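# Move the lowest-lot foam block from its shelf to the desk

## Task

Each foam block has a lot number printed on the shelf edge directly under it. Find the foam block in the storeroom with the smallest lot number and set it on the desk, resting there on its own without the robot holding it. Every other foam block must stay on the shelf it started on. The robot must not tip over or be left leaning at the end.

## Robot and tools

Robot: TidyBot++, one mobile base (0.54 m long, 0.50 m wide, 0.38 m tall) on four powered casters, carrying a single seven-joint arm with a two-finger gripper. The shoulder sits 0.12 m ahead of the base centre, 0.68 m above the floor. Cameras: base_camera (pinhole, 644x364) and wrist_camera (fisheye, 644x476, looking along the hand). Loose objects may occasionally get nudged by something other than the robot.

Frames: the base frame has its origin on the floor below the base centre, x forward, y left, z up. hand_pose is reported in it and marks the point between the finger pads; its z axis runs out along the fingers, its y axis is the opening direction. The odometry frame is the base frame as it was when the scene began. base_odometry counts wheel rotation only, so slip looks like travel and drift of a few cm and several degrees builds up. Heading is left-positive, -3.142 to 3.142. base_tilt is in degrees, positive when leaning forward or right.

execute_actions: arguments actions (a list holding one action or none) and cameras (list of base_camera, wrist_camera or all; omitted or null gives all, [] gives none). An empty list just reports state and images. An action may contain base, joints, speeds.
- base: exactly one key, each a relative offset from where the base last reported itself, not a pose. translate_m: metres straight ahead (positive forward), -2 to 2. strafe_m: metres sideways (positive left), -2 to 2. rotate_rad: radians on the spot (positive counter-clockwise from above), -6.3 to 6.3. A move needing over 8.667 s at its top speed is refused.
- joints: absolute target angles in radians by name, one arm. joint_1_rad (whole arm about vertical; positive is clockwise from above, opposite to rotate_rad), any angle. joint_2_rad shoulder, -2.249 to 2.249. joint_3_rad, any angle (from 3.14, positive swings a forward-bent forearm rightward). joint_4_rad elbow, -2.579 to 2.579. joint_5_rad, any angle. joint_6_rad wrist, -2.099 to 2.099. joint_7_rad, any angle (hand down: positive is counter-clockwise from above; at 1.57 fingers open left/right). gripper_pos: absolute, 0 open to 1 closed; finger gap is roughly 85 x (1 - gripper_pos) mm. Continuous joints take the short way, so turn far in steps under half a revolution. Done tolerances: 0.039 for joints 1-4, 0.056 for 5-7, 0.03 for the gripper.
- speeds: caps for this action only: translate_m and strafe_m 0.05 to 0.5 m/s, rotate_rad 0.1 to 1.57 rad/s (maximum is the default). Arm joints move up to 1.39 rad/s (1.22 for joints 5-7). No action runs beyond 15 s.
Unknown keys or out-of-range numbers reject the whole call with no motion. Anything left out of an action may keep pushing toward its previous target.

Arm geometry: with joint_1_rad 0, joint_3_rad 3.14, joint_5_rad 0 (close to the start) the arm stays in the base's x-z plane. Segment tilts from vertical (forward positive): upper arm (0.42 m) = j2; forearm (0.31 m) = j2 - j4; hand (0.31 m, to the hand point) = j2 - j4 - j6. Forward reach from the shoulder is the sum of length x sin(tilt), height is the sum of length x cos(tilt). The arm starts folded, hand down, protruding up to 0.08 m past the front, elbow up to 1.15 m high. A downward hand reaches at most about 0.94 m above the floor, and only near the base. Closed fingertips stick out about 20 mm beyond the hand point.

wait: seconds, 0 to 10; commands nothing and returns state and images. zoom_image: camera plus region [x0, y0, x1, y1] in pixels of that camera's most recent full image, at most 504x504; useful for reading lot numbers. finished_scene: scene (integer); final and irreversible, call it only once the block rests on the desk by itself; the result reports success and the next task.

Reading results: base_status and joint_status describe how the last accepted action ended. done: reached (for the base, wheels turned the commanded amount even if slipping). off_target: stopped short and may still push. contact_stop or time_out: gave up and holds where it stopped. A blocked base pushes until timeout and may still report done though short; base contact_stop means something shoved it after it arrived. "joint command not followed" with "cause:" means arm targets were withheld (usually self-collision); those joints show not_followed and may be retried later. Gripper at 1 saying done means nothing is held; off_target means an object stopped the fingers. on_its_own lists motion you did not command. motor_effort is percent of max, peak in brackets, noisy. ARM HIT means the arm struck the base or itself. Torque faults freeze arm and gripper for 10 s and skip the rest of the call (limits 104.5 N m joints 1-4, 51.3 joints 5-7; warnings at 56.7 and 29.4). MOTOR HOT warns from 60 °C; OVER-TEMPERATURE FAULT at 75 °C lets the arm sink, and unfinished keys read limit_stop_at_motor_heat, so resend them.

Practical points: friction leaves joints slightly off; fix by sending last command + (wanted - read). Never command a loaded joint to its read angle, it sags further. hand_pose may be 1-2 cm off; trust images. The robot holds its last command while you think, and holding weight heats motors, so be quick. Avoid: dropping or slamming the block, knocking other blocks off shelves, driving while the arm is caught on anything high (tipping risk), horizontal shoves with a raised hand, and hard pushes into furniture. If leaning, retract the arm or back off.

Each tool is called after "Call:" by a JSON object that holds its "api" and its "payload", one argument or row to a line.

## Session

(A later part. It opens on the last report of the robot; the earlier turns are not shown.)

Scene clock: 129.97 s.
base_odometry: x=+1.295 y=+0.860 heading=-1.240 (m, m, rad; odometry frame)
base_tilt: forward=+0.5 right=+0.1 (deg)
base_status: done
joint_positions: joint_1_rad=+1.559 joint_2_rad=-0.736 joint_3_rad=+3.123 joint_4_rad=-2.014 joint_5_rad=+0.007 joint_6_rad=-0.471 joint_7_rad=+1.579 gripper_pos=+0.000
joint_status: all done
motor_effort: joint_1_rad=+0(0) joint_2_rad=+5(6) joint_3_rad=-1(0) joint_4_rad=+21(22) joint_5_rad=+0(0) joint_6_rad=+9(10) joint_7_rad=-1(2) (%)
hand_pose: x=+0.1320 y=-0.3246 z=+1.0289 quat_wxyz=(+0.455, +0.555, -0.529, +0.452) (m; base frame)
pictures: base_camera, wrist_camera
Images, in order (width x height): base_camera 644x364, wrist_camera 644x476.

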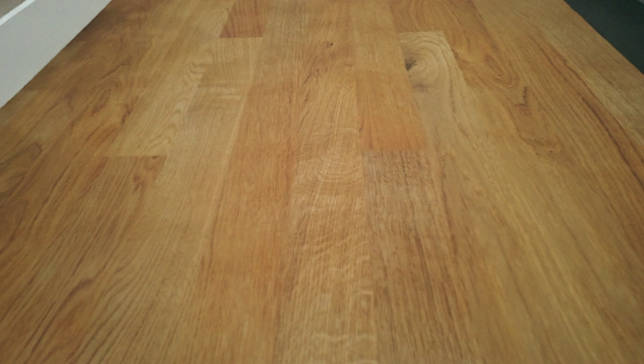

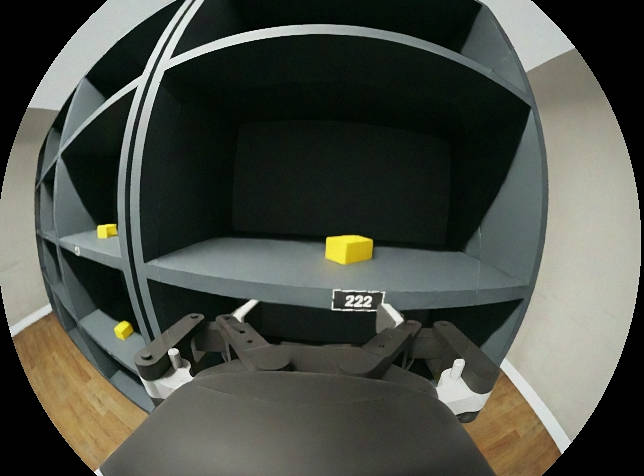

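Call:
{"api": "execute_actions", "payload": {
  "actions": [
    {"base":{"translate_m":-0.06},"joints":{"joint_4_rad":-1.8,"joint_6_rad":-0.85}}
  ],
  "cameras": []
}}

Call:
{"api": "execute_actions", "payload": {
  "actions": [
    {"base":{"strafe_m":-0.1}}
  ],
  "cameras": ["wrist_camera"]
}}

Call:
{"api": "zoom_image", "payload": {
  "camera": "wrist_camera",
  "region": [220,180,420,340]
}}

Scene clock: 141.40 s.
base_odometry: x=+1.276 y=+0.917 heading=-1.240 (m, m, rad; odometry frame)
base_tilt: forward=+0.5 right=+0.2 (deg)
base_status: done
joint_positions: joint_1_rad=+1.559 joint_2_rad=-0.736 joint_3_rad=+3.124 joint_4_rad=-1.814 joint_5_rad=+0.007 joint_6_rad=-0.823 joint_7_rad=+1.579 gripper_pos=+0.000
joint_status: all done
motor_effort: joint_1_rad=+0(0) joint_2_rad=+6(7) joint_3_rad=-1(1) joint_4_rad=+19(22) joint_5_rad=+1(0) joint_6_rad=+8(9) joint_7_rad=-1(1) (%)
hand_pose: x=+0.1299 y=-0.2887 z=+1.0414 quat_wxyz=(+0.414, +0.587, -0.563, +0.408) (m; base frame)
pictures: none
No camera images: the call's "cameras" was empty. Leave "cameras" out to get every camera's image.

Scene clock: 142.67 s.
base_odometry: x=+1.181 y=+0.885 heading=-1.240 (m, m, rad; odometry frame)
base_tilt: forward=+0.5 right=+0.2 (deg)
base_status: done
joint_positions: joint_1_rad=+1.559 joint_2_rad=-0.738 joint_3_rad=+3.124 joint_4_rad=-1.813 joint_5_rad=+0.007 joint_6_rad=-0.824 joint_7_rad=+1.579 gripper_pos=+0.000
joint_status: not commanded
motor_effort: joint_1_rad=+0(0) joint_2_rad=+7(10) joint_3_rad=-1(0) joint_4_rad=+19(20) joint_5_rad=+0(0) joint_6_rad=+8(9) joint_7_rad=-1(1) (%)
hand_pose: x=+0.1299 y=-0.2878 z=+1.0422 quat_wxyz=(+0.414, +0.587, -0.563, +0.409) (m; base frame)
pictures: wrist_camera
Images, in order (width x height): wrist_camera 644x476.

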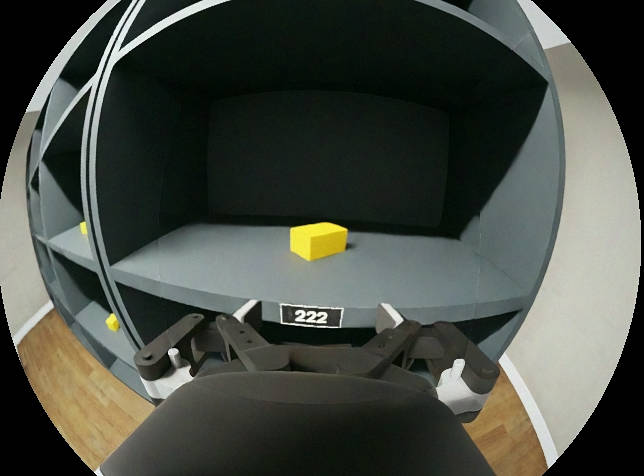

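Region (220, 180, 420, 340) of wrist_camera's 644x476 image, scaled by 2.520; it fills the top 403 rows of this view, and the rest is white.

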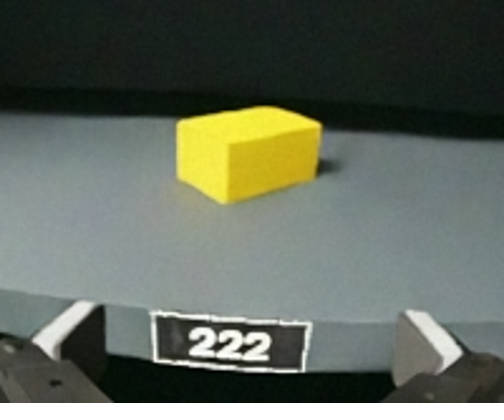

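Call:
{"api": "execute_actions", "payload": {
  "actions": [
    {"base":{"translate_m":0.455},"joints":{"joint_1_rad":2.31,"joint_2_rad":-0.5,"joint_4_rad":-1.7,"joint_6_rad":-0.65}}
  ],
  "cameras": ["wrist_camera"]
}}

Call:
{"api": "execute_actions", "payload": {
  "actions": [
    {"joints":{"joint_2_rad":-0.14,"joint_4_rad":-1.57,"joint_6_rad":-0.41}}
  ],
  "cameras": ["wrist_camera"]
}}

Scene clock: 156.53 s.
base_odometry: x=+1.329 y=+0.454 heading=-1.241 (m, m, rad; odometry frame)
base_tilt: forward=+0.5 right=+0.1 (deg)
base_status: done
joint_positions: joint_1_rad=+2.298 joint_2_rad=-0.526 joint_3_rad=+3.124 joint_4_rad=-1.718 joint_5_rad=+0.007 joint_6_rad=-0.680 joint_7_rad=+1.579 gripper_pos=+0.000
joint_status: all done
motor_effort: joint_1_rad=+0(1) joint_2_rad=-1(6) joint_3_rad=-1(0) joint_4_rad=+20(20) joint_5_rad=+0(1) joint_6_rad=+9(8) joint_7_rad=-2(1) (%)
hand_pose: x=-0.1254 y=-0.2885 z=+1.0695 quat_wxyz=(+0.543, +0.342, -0.729, +0.238) (m; base frame)
pictures: wrist_camera
Images, in order (width x height): wrist_camera 644x476.

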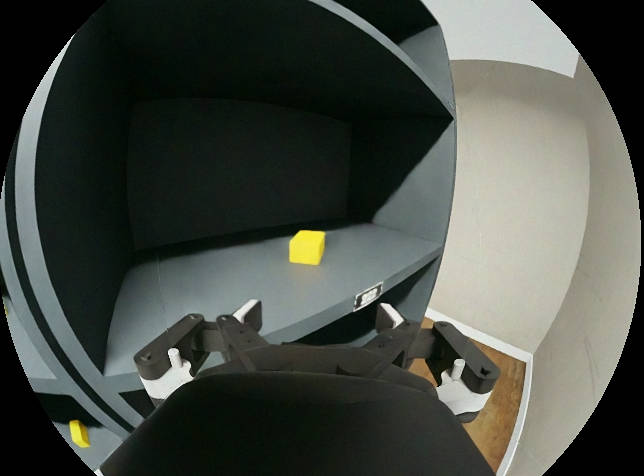

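Scene clock: 158.23 s.
base_odometry: x=+1.329 y=+0.454 heading=-1.241 (m, m, rad; odometry frame)
base_tilt: forward=+0.5 right=+0.1 (deg)
base_status: not commanded
joint_positions: joint_1_rad=+2.298 joint_2_rad=-0.148 joint_3_rad=+3.124 joint_4_rad=-1.588 joint_5_rad=+0.007 joint_6_rad=-0.440 joint_7_rad=+1.579 gripper_pos=+0.000
joint_status: all done
motor_effort: joint_1_rad=+0(0) joint_2_rad=-15(17) joint_3_rad=-1(1) joint_4_rad=+21(22) joint_5_rad=+0(0) joint_6_rad=+8(9) joint_7_rad=-1(2) (%)
hand_pose: x=-0.2357 y=-0.4152 z=+1.0436 quat_wxyz=(+0.538, +0.343, -0.732, +0.240) (m; base frame)
pictures: wrist_camera
Images, in order (width x height): wrist_camera 644x476.

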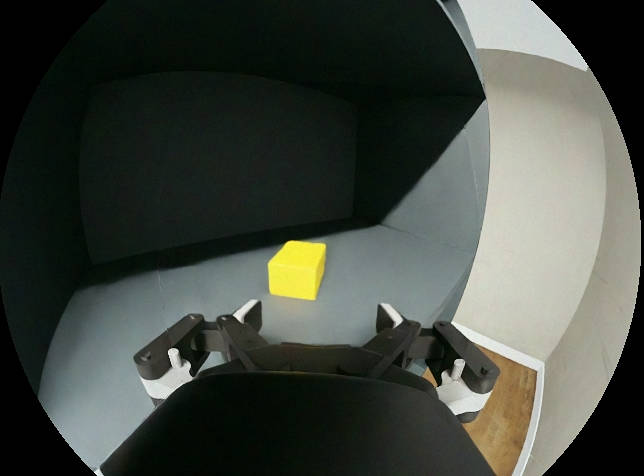

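Call:
{"api": "execute_actions", "payload": {
  "actions": [
    {"base":{"translate_m":0.035}}
  ],
  "cameras": []
}}

Call:
{"api": "execute_actions", "payload": {
  "actions": [
    {"joints":{"joint_2_rad":0.18,"joint_4_rad":-1.33,"joint_6_rad":-0.31}}
  ],
  "cameras": ["wrist_camera"]
}}

Scene clock: 162.73 s.
base_odometry: x=+1.340 y=+0.421 heading=-1.241 (m, m, rad; odometry frame)
base_tilt: forward=+0.5 right=+0.2 (deg)
base_status: done
joint_positions: joint_1_rad=+2.301 joint_2_rad=-0.148 joint_3_rad=+3.121 joint_4_rad=-1.587 joint_5_rad=+0.007 joint_6_rad=-0.440 joint_7_rad=+1.579 gripper_pos=+0.000
joint_status: not commanded
motor_effort: joint_1_rad=+0(2) joint_2_rad=-15(19) joint_3_rad=-1(1) joint_4_rad=+21(22) joint_5_rad=+1(1) joint_6_rad=+8(9) joint_7_rad=-1(0) (%)
hand_pose: x=-0.2357 y=-0.4153 z=+1.0444 quat_wxyz=(+0.539, +0.342, -0.731, +0.240) (m; base frame)
pictures: none
No camera images: the call's "cameras" was empty. Leave "cameras" out to get every camera's image.

Scene clock: 164.43 s.
base_odometry: x=+1.340 y=+0.421 heading=-1.241 (m, m, rad; odometry frame)
base_tilt: forward=+0.5 right=+0.2 (deg)
base_status: not commanded
joint_positions: joint_1_rad=+2.301 joint_2_rad=+0.174 joint_3_rad=+3.121 joint_4_rad=-1.348 joint_5_rad=+0.007 joint_6_rad=-0.341 joint_7_rad=+1.579 gripper_pos=+0.000
joint_status: all done
motor_effort: joint_1_rad=+0(0) joint_2_rad=-28(31) joint_3_rad=-1(2) joint_4_rad=+21(22) joint_5_rad=+1(0) joint_6_rad=+8(8) joint_7_rad=-2(1) (%)
hand_pose: x=-0.3277 y=-0.5192 z=+1.0218 quat_wxyz=(+0.544, +0.339, -0.727, +0.245) (m; base frame)
pictures: wrist_camera
Images, in order (width x height): wrist_camera 644x476.

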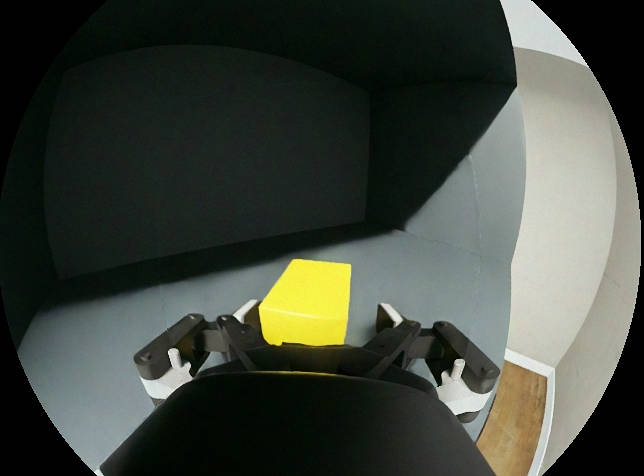

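Slightly further in, then close.

Call:
{"api": "execute_actions", "payload": {
  "actions": [
    {"base":{"strafe_m":-0.025}}
  ],
  "cameras": []
}}

Call:
{"api": "execute_actions", "payload": {
  "actions": [
    {"joints":{"gripper_pos":1}}
  ],
  "cameras": ["wrist_camera"]
}}

Call:
{"api": "execute_actions", "payload": {
  "actions": [
    {"joints":{"joint_2_rad":0.05}}
  ],
  "cameras": ["wrist_camera"]
}}

Scene clock: 168.90 s.
base_odometry: x=+1.316 y=+0.413 heading=-1.240 (m, m, rad; odometry frame)
base_tilt: forward=+0.5 right=+0.2 (deg)
base_status: done
joint_positions: joint_1_rad=+2.304 joint_2_rad=+0.176 joint_3_rad=+3.121 joint_4_rad=-1.347 joint_5_rad=+0.007 joint_6_rad=-0.339 joint_7_rad=+1.579 gripper_pos=+0.000
joint_status: not commanded
motor_effort: joint_1_rad=+1(2) joint_2_rad=-28(30) joint_3_rad=-1(4) joint_4_rad=+22(22) joint_5_rad=+1(0) joint_6_rad=+8(9) joint_7_rad=-1(1) (%)
hand_pose: x=-0.3298 y=-0.5183 z=+1.0222 quat_wxyz=(+0.545, +0.337, -0.728, +0.245) (m; base frame)
pictures: none
No camera images: the call's "cameras" was empty. Leave "cameras" out to get every camera's image.

Scene clock: 170.00 s.
base_odometry: x=+1.316 y=+0.413 heading=-1.240 (m, m, rad; odometry frame)
base_tilt: forward=+0.5 right=+0.2 (deg)
base_status: not commanded
joint_positions: joint_1_rad=+2.304 joint_2_rad=+0.176 joint_3_rad=+3.121 joint_4_rad=-1.346 joint_5_rad=+0.007 joint_6_rad=-0.338 joint_7_rad=+1.579 gripper_pos=+0.371
joint_status: gripper_pos off_target (ended at +0.371, target +1.000)
motor_effort: joint_1_rad=+0(0) joint_2_rad=-28(29) joint_3_rad=-2(2) joint_4_rad=+22(22) joint_5_rad=+0(0) joint_6_rad=+9(9) joint_7_rad=-2(2) (%)
hand_pose: x=-0.3299 y=-0.5184 z=+1.0229 quat_wxyz=(+0.545, +0.337, -0.727, +0.245) (m; base frame)
pictures: wrist_camera
Images, in order (width x height): wrist_camera 644x476.

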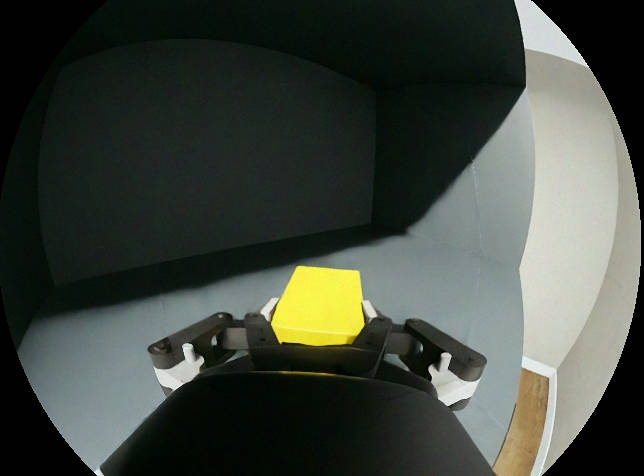

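Scene clock: 171.10 s.
base_odometry: x=+1.316 y=+0.413 heading=-1.240 (m, m, rad; odometry frame)
base_tilt: forward=+0.4 right=+0.2 (deg)
base_status: not commanded
joint_positions: joint_1_rad=+2.304 joint_2_rad=+0.058 joint_3_rad=+3.121 joint_4_rad=-1.340 joint_5_rad=+0.007 joint_6_rad=-0.338 joint_7_rad=+1.579 gripper_pos=+0.371
joint_status: all done
motor_effort: joint_1_rad=+0(0) joint_2_rad=-23(30) joint_3_rad=-2(2) joint_4_rad=+21(23) joint_5_rad=+0(1) joint_6_rad=+9(9) joint_7_rad=-1(1) (%)
hand_pose: x=-0.2998 y=-0.4850 z=+1.1047 quat_wxyz=(+0.590, +0.322, -0.692, +0.264) (m; base frame)
pictures: wrist_camera
Images, in order (width x height): wrist_camera 644x476.

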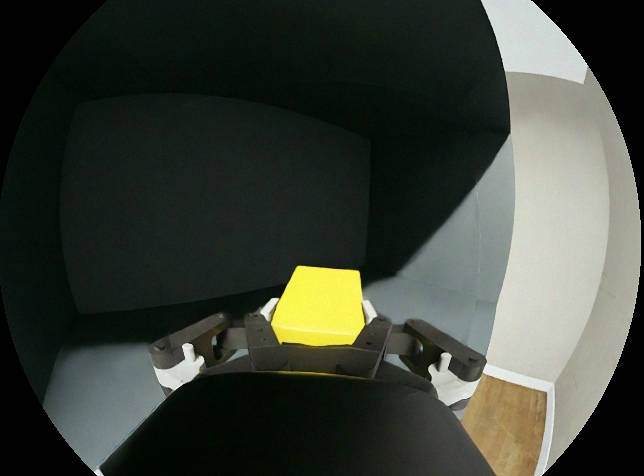

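Call:
{"api": "execute_actions", "payload": {
  "actions": [
    {"base":{"strafe_m":0.1},"joints":{"joint_2_rad":-0.7,"joint_4_rad":-1.8,"joint_6_rad":-0.8}}
  ],
  "cameras": ["wrist_camera"]
}}

Call:
{"api": "execute_actions", "payload": {
  "actions": [
    {"base":{"translate_m":-1.3}}
  ],
  "cameras": []
}}

Call:
{"api": "execute_actions", "payload": {
  "actions": [
    {"joints":{"joint_1_rad":1.57,"joint_6_rad":-1.3}}
  ]
}}

Scene clock: 179.10 s.
base_odometry: x=+1.411 y=+0.445 heading=-1.240 (m, m, rad; odometry frame)
base_tilt: forward=+0.5 right=+0.1 (deg)
base_status: done
joint_positions: joint_1_rad=+2.305 joint_2_rad=-0.681 joint_3_rad=+3.121 joint_4_rad=-1.786 joint_5_rad=+0.007 joint_6_rad=-0.775 joint_7_rad=+1.579 gripper_pos=+0.371
joint_status: all done
motor_effort: joint_1_rad=+0(3) joint_2_rad=+5(28) joint_3_rad=+0(1) joint_4_rad=+20(23) joint_5_rad=+0(1) joint_6_rad=+9(10) joint_7_rad=-1(2) (%)
hand_pose: x=-0.0833 y=-0.2382 z=+1.0550 quat_wxyz=(+0.542, +0.341, -0.732, +0.234) (m; base frame)
pictures: wrist_camera
Images, in order (width x height): wrist_camera 644x476.

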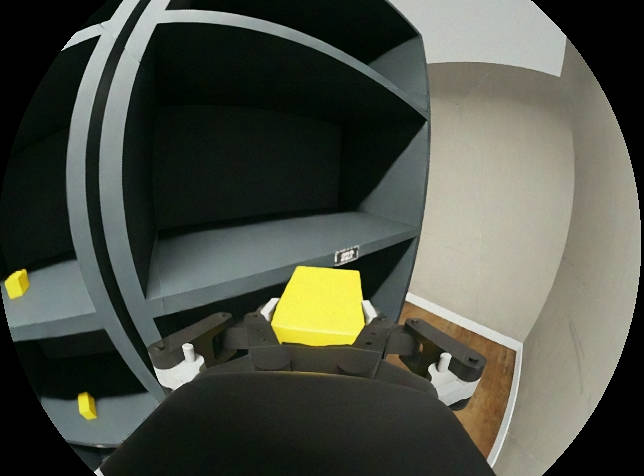

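Scene clock: 183.07 s.
base_odometry: x=+0.990 y=+1.675 heading=-1.241 (m, m, rad; odometry frame)
base_tilt: forward=+0.5 right=+0.2 (deg)
base_status: done
joint_positions: joint_1_rad=+2.305 joint_2_rad=-0.683 joint_3_rad=+3.121 joint_4_rad=-1.787 joint_5_rad=+0.007 joint_6_rad=-0.775 joint_7_rad=+1.579 gripper_pos=+0.371
joint_status: not commanded
motor_effort: joint_1_rad=+0(0) joint_2_rad=+4(6) joint_3_rad=-1(1) joint_4_rad=+20(20) joint_5_rad=+0(1) joint_6_rad=+9(9) joint_7_rad=-1(1) (%)
hand_pose: x=-0.0828 y=-0.2377 z=+1.0546 quat_wxyz=(+0.542, +0.341, -0.732, +0.234) (m; base frame)
pictures: none
No camera images: the call's "cameras" was empty. Leave "cameras" out to get every camera's image.

Scene clock: 185.07 s.
base_odometry: x=+0.990 y=+1.675 heading=-1.241 (m, m, rad; odometry frame)
base_tilt: forward=+0.5 right=+0.1 (deg)
base_status: not commanded
joint_positions: joint_1_rad=+1.582 joint_2_rad=-0.683 joint_3_rad=+3.121 joint_4_rad=-1.787 joint_5_rad=+0.007 joint_6_rad=-1.273 joint_7_rad=+1.579 gripper_pos=+0.371
joint_status: all done
motor_effort: joint_1_rad=+0(0) joint_2_rad=+6(6) joint_3_rad=-1(0) joint_4_rad=+18(20) joint_5_rad=+1(1) joint_6_rad=+6(8) joint_7_rad=-1(1) (%)
hand_pose: x=+0.1224 y=-0.2305 z=+0.9246 quat_wxyz=(+0.271, +0.662, -0.650, +0.256) (m; base frame)
pictures: base_camera, wrist_camera
Images, in order (width x height): base_camera 644x364, wrist_camera 644x476.

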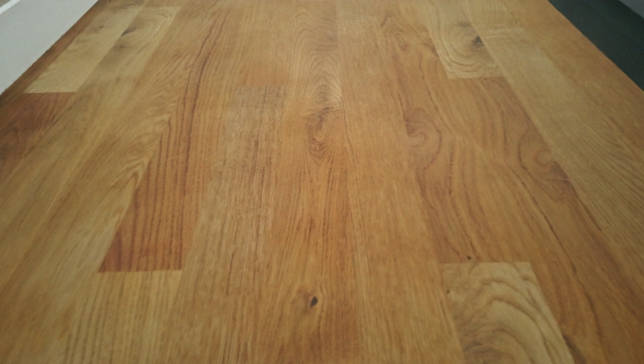

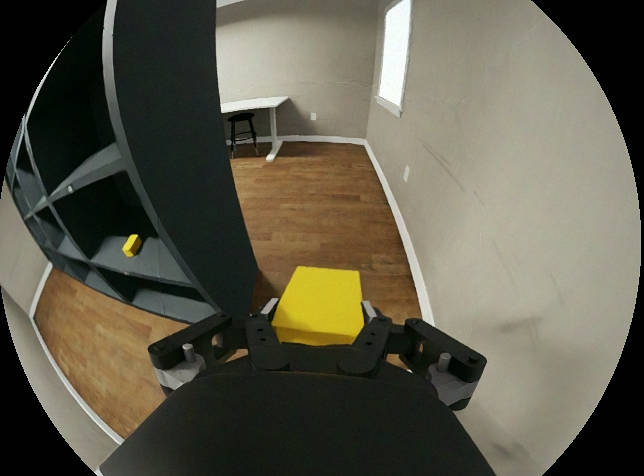

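Call:
{"api": "execute_actions", "payload": {
  "actions": [
    {"base":{"strafe_m":-1.6}}
  ],
  "cameras": ["wrist_camera"]
}}

Call:
{"api": "execute_actions", "payload": {
  "actions": [
    {"base":{"translate_m":1.0}}
  ]
}}

Scene clock: 192.93 s.
base_odometry: x=-0.524 y=+1.157 heading=-1.241 (m, m, rad; odometry frame)
base_tilt: forward=+0.5 right=+0.1 (deg)
base_status: done
joint_positions: joint_1_rad=+1.582 joint_2_rad=-0.686 joint_3_rad=+3.121 joint_4_rad=-1.789 joint_5_rad=+0.007 joint_6_rad=-1.276 joint_7_rad=+1.579 gripper_pos=+0.371
joint_status: not commanded
motor_effort: joint_1_rad=+0(0) joint_2_rad=+6(9) joint_3_rad=-1(0) joint_4_rad=+18(18) joint_5_rad=+0(1) joint_6_rad=+7(6) joint_7_rad=-1(1) (%)
hand_pose: x=+0.1224 y=-0.2290 z=+0.9241 quat_wxyz=(+0.271, +0.662, -0.651, +0.256) (m; base frame)
pictures: wrist_camera
Images, in order (width x height): wrist_camera 644x476.

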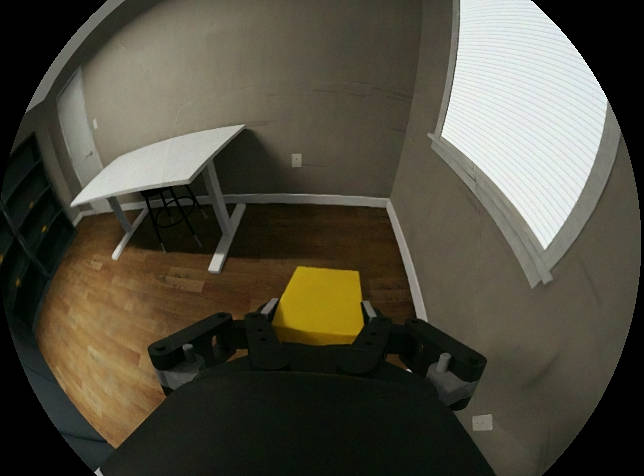

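Scene clock: 196.30 s.
base_odometry: x=-0.200 y=+0.211 heading=-1.241 (m, m, rad; odometry frame)
base_tilt: forward=+0.5 right=+0.1 (deg)
base_status: done
joint_positions: joint_1_rad=+1.582 joint_2_rad=-0.686 joint_3_rad=+3.121 joint_4_rad=-1.789 joint_5_rad=+0.007 joint_6_rad=-1.276 joint_7_rad=+1.579 gripper_pos=+0.371
joint_status: not commanded
motor_effort: joint_1_rad=+0(0) joint_2_rad=+6(7) joint_3_rad=+0(1) joint_4_rad=+19(19) joint_5_rad=+1(1) joint_6_rad=+6(6) joint_7_rad=-2(1) (%)
hand_pose: x=+0.1224 y=-0.2290 z=+0.9240 quat_wxyz=(+0.270, +0.662, -0.651, +0.256) (m; base frame)
pictures: base_camera, wrist_camera
Images, in order (width x height): base_camera 644x364, wrist_camera 644x476.

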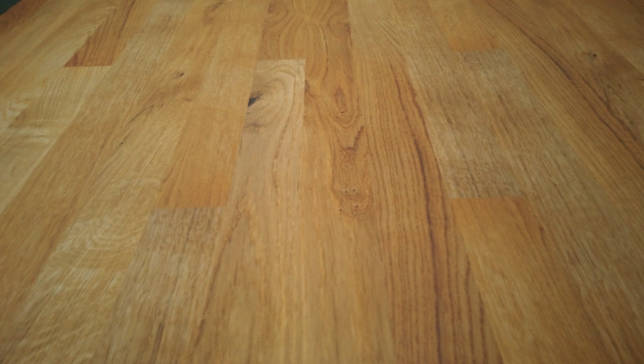

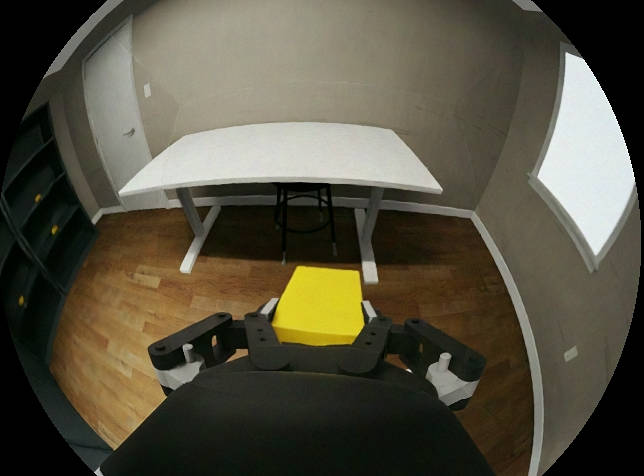

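Call:
{"api": "execute_actions", "payload": {
  "actions": [
    {"joints":{"joint_2_rad":0.42,"joint_4_rad":-1.686,"joint_6_rad":0.35}}
  ],
  "cameras": []
}}

Call:
{"api": "execute_actions", "payload": {
  "actions": [
    {"base":{"strafe_m":-0.2}}
  ],
  "cameras": ["wrist_camera"]
}}

Call:
{"api": "execute_actions", "payload": {
  "actions": [
    {"joints":{"joint_2_rad":0.5}}
  ],
  "cameras": ["wrist_camera"]
}}

Scene clock: 207.63 s.
base_odometry: x=-0.200 y=+0.211 heading=-1.241 (m, m, rad; odometry frame)
base_tilt: forward=+0.5 right=+0.1 (deg)
base_status: not commanded
joint_positions: joint_1_rad=+1.582 joint_2_rad=+0.410 joint_3_rad=+3.121 joint_4_rad=-1.706 joint_5_rad=+0.007 joint_6_rad=+0.319 joint_7_rad=+1.579 gripper_pos=+0.371
joint_status: all done
motor_effort: joint_1_rad=+0(0) joint_2_rad=-34(36) joint_3_rad=-2(1) joint_4_rad=+20(20) joint_5_rad=+0(1) joint_6_rad=+9(9) joint_7_rad=-1(0) (%)
hand_pose: x=+0.1256 y=-0.7395 z=+0.8351 quat_wxyz=(+0.439, +0.558, -0.548, +0.442) (m; base frame)
pictures: none
No camera images: the call's "cameras" was empty. Leave "cameras" out to get every camera's image.

Scene clock: 209.30 s.
base_odometry: x=-0.389 y=+0.146 heading=-1.240 (m, m, rad; odometry frame)
base_tilt: forward=+0.5 right=+0.2 (deg)
base_status: done
joint_positions: joint_1_rad=+1.581 joint_2_rad=+0.414 joint_3_rad=+3.121 joint_4_rad=-1.701 joint_5_rad=+0.007 joint_6_rad=+0.320 joint_7_rad=+1.579 gripper_pos=+0.371
joint_status: not commanded
motor_effort: joint_1_rad=+0(1) joint_2_rad=-34(38) joint_3_rad=-2(3) joint_4_rad=+19(20) joint_5_rad=+1(0) joint_6_rad=+9(9) joint_7_rad=-1(2) (%)
hand_pose: x=+0.1257 y=-0.7416 z=+0.8352 quat_wxyz=(+0.440, +0.558, -0.548, +0.442) (m; base frame)
pictures: wrist_camera
Images, in order (width x height): wrist_camera 644x476.

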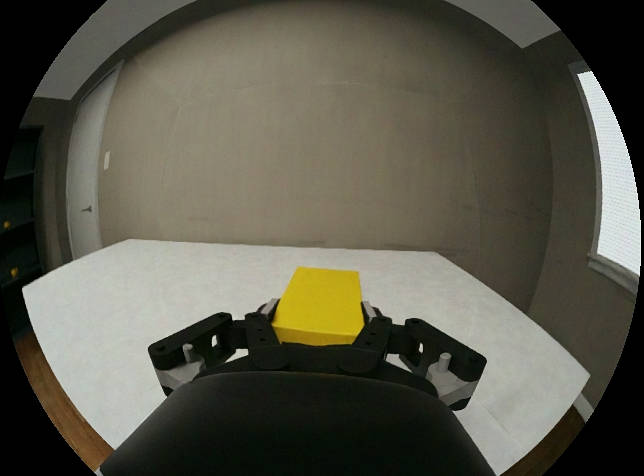

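Scene clock: 210.27 s.
base_odometry: x=-0.389 y=+0.146 heading=-1.240 (m, m, rad; odometry frame)
base_tilt: forward=+0.5 right=+0.2 (deg)
base_status: not commanded
joint_positions: joint_1_rad=+1.581 joint_2_rad=+0.491 joint_3_rad=+3.121 joint_4_rad=-1.699 joint_5_rad=+0.007 joint_6_rad=+0.320 joint_7_rad=+1.579 gripper_pos=+0.371
joint_status: all done
motor_effort: joint_1_rad=+0(0) joint_2_rad=-36(39) joint_3_rad=-2(2) joint_4_rad=+18(20) joint_5_rad=+1(1) joint_6_rad=+8(9) joint_7_rad=-1(1) (%)
hand_pose: x=+0.1256 y=-0.7515 z=+0.7788 quat_wxyz=(+0.418, +0.574, -0.564, +0.422) (m; base frame)
pictures: wrist_camera
Images, in order (width x height): wrist_camera 644x476.

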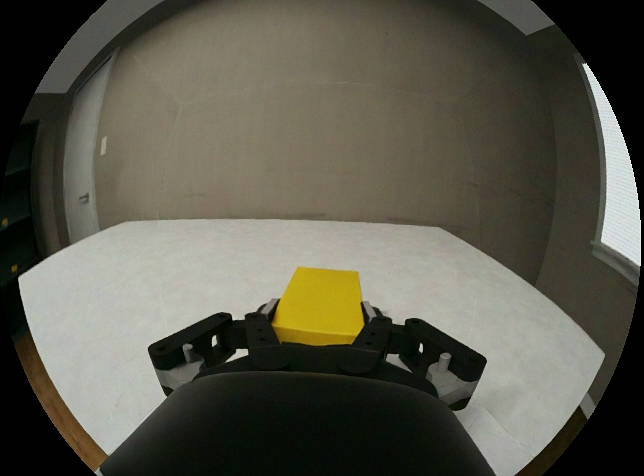

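Call:
{"api": "execute_actions", "payload": {
  "actions": [
    {"joints":{"joint_2_rad":0.54}}
  ],
  "cameras": ["wrist_camera"]
}}

Scene clock: 212.67 s.
base_odometry: x=-0.389 y=+0.146 heading=-1.240 (m, m, rad; odometry frame)
base_tilt: forward=+0.5 right=+0.2 (deg)
base_status: not commanded
joint_positions: joint_1_rad=+1.581 joint_2_rad=+0.523 joint_3_rad=+3.121 joint_4_rad=-1.699 joint_5_rad=+0.007 joint_6_rad=+0.323 joint_7_rad=+1.579 gripper_pos=+0.371
joint_status: all done
motor_effort: joint_1_rad=+0(0) joint_2_rad=-37(39) joint_3_rad=-2(2) joint_4_rad=+18(19) joint_5_rad=+0(0) joint_6_rad=+9(9) joint_7_rad=-2(1) (%)
hand_pose: x=+0.1256 y=-0.7546 z=+0.7557 quat_wxyz=(+0.410, +0.580, -0.570, +0.414) (m; base frame)
pictures: wrist_camera
Images, in order (width x height): wrist_camera 644x476.

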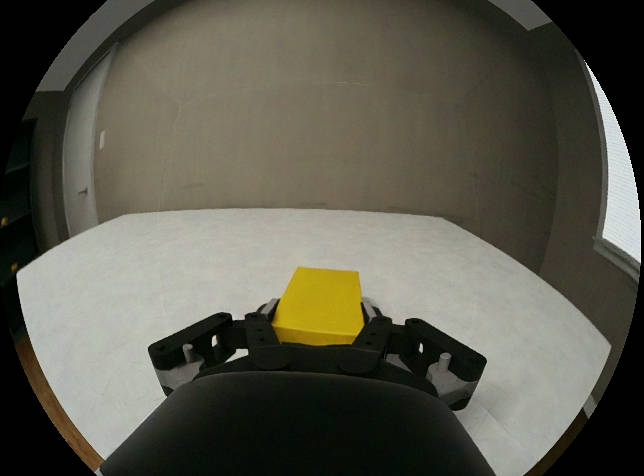

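Call:
{"api": "execute_actions", "payload": {
  "actions": [
    {"joints":{"joint_2_rad":0.57}}
  ],
  "cameras": ["wrist_camera"]
}}

Scene clock: 215.10 s.
base_odometry: x=-0.389 y=+0.146 heading=-1.240 (m, m, rad; odometry frame)
base_tilt: forward=+0.5 right=+0.2 (deg)
base_status: not commanded
joint_positions: joint_1_rad=+1.581 joint_2_rad=+0.531 joint_3_rad=+3.121 joint_4_rad=-1.693 joint_5_rad=+0.007 joint_6_rad=+0.329 joint_7_rad=+1.579 gripper_pos=+0.371
joint_status: joint_2_rad off_target (ended at +0.531, target +0.570)
motor_effort: joint_1_rad=+0(0) joint_2_rad=-34(37) joint_3_rad=-2(2) joint_4_rad=+17(18) joint_5_rad=+0(0) joint_6_rad=+6(8) joint_7_rad=-2(1) (%)
hand_pose: x=+0.1255 y=-0.7574 z=+0.7547 quat_wxyz=(+0.411, +0.579, -0.569, +0.415) (m; base frame)
pictures: wrist_camera
Images, in order (width x height): wrist_camera 644x476.

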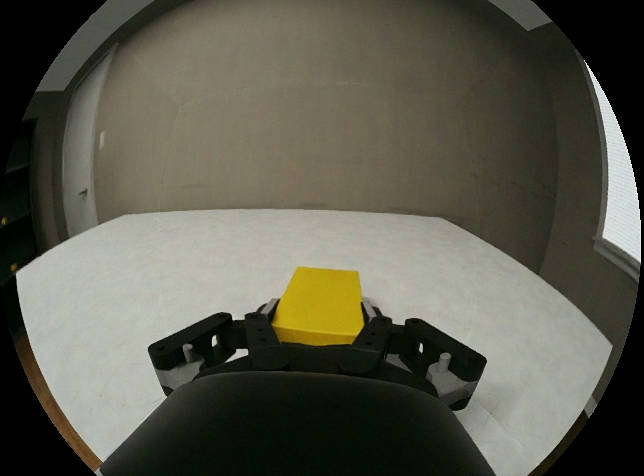

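Call:
{"api": "execute_actions", "payload": {
  "actions": [
    {"joints":{"joint_2_rad":0.53,"gripper_pos":0}}
  ],
  "cameras": []
}}

Call:
{"api": "execute_actions", "payload": {
  "actions": [
    {"joints":{"joint_2_rad":0.2,"joint_6_rad":0}}
  ],
  "cameras": ["wrist_camera"]
}}

Scene clock: 219.13 s.
base_odometry: x=-0.389 y=+0.146 heading=-1.240 (m, m, rad; odometry frame)
base_tilt: forward=+0.5 right=+0.1 (deg)
base_status: not commanded
joint_positions: joint_1_rad=+1.581 joint_2_rad=+0.530 joint_3_rad=+3.121 joint_4_rad=-1.693 joint_5_rad=+0.007 joint_6_rad=+0.329 joint_7_rad=+1.579 gripper_pos=+0.000
joint_status: all done
motor_effort: joint_1_rad=+0(0) joint_2_rad=-37(38) joint_3_rad=-2(2) joint_4_rad=+18(18) joint_5_rad=+0(0) joint_6_rad=+8(9) joint_7_rad=-2(2) (%)
hand_pose: x=+0.1255 y=-0.7574 z=+0.7553 quat_wxyz=(+0.411, +0.579, -0.569, +0.415) (m; base frame)
pictures: none
No camera images: the call's "cameras" was empty. Leave "cameras" out to get every camera's image.

Scene clock: 220.60 s.
base_odometry: x=-0.389 y=+0.146 heading=-1.240 (m, m, rad; odometry frame)
base_tilt: forward=+0.5 right=+0.2 (deg)
base_status: not commanded
joint_positions: joint_1_rad=+1.581 joint_2_rad=+0.205 joint_3_rad=+3.121 joint_4_rad=-1.693 joint_5_rad=+0.007 joint_6_rad=+0.030 joint_7_rad=+1.579 gripper_pos=+0.000
joint_status: all done
motor_effort: joint_1_rad=+0(0) joint_2_rad=-28(39) joint_3_rad=-2(2) joint_4_rad=+21(21) joint_5_rad=+0(0) joint_6_rad=+8(9) joint_7_rad=-2(1) (%)
hand_pose: x=+0.1258 y=-0.6807 z=+0.9016 quat_wxyz=(+0.420, +0.575, -0.562, +0.420) (m; base frame)
pictures: wrist_camera
Images, in order (width x height): wrist_camera 644x476.

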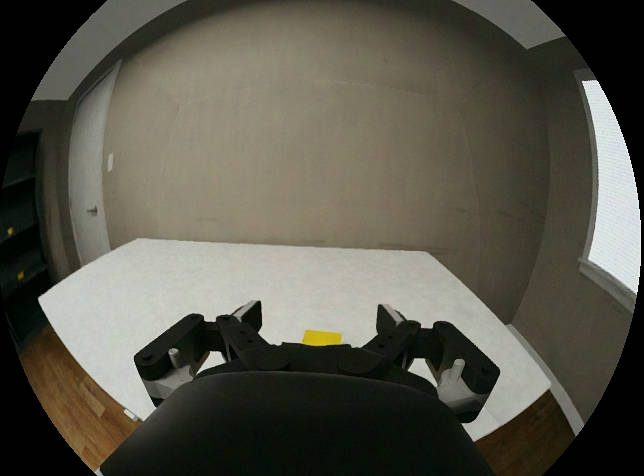

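Call:
{"api": "finished_scene", "payload": {
  "scene": 1
}}

The scene is finished: the task was done.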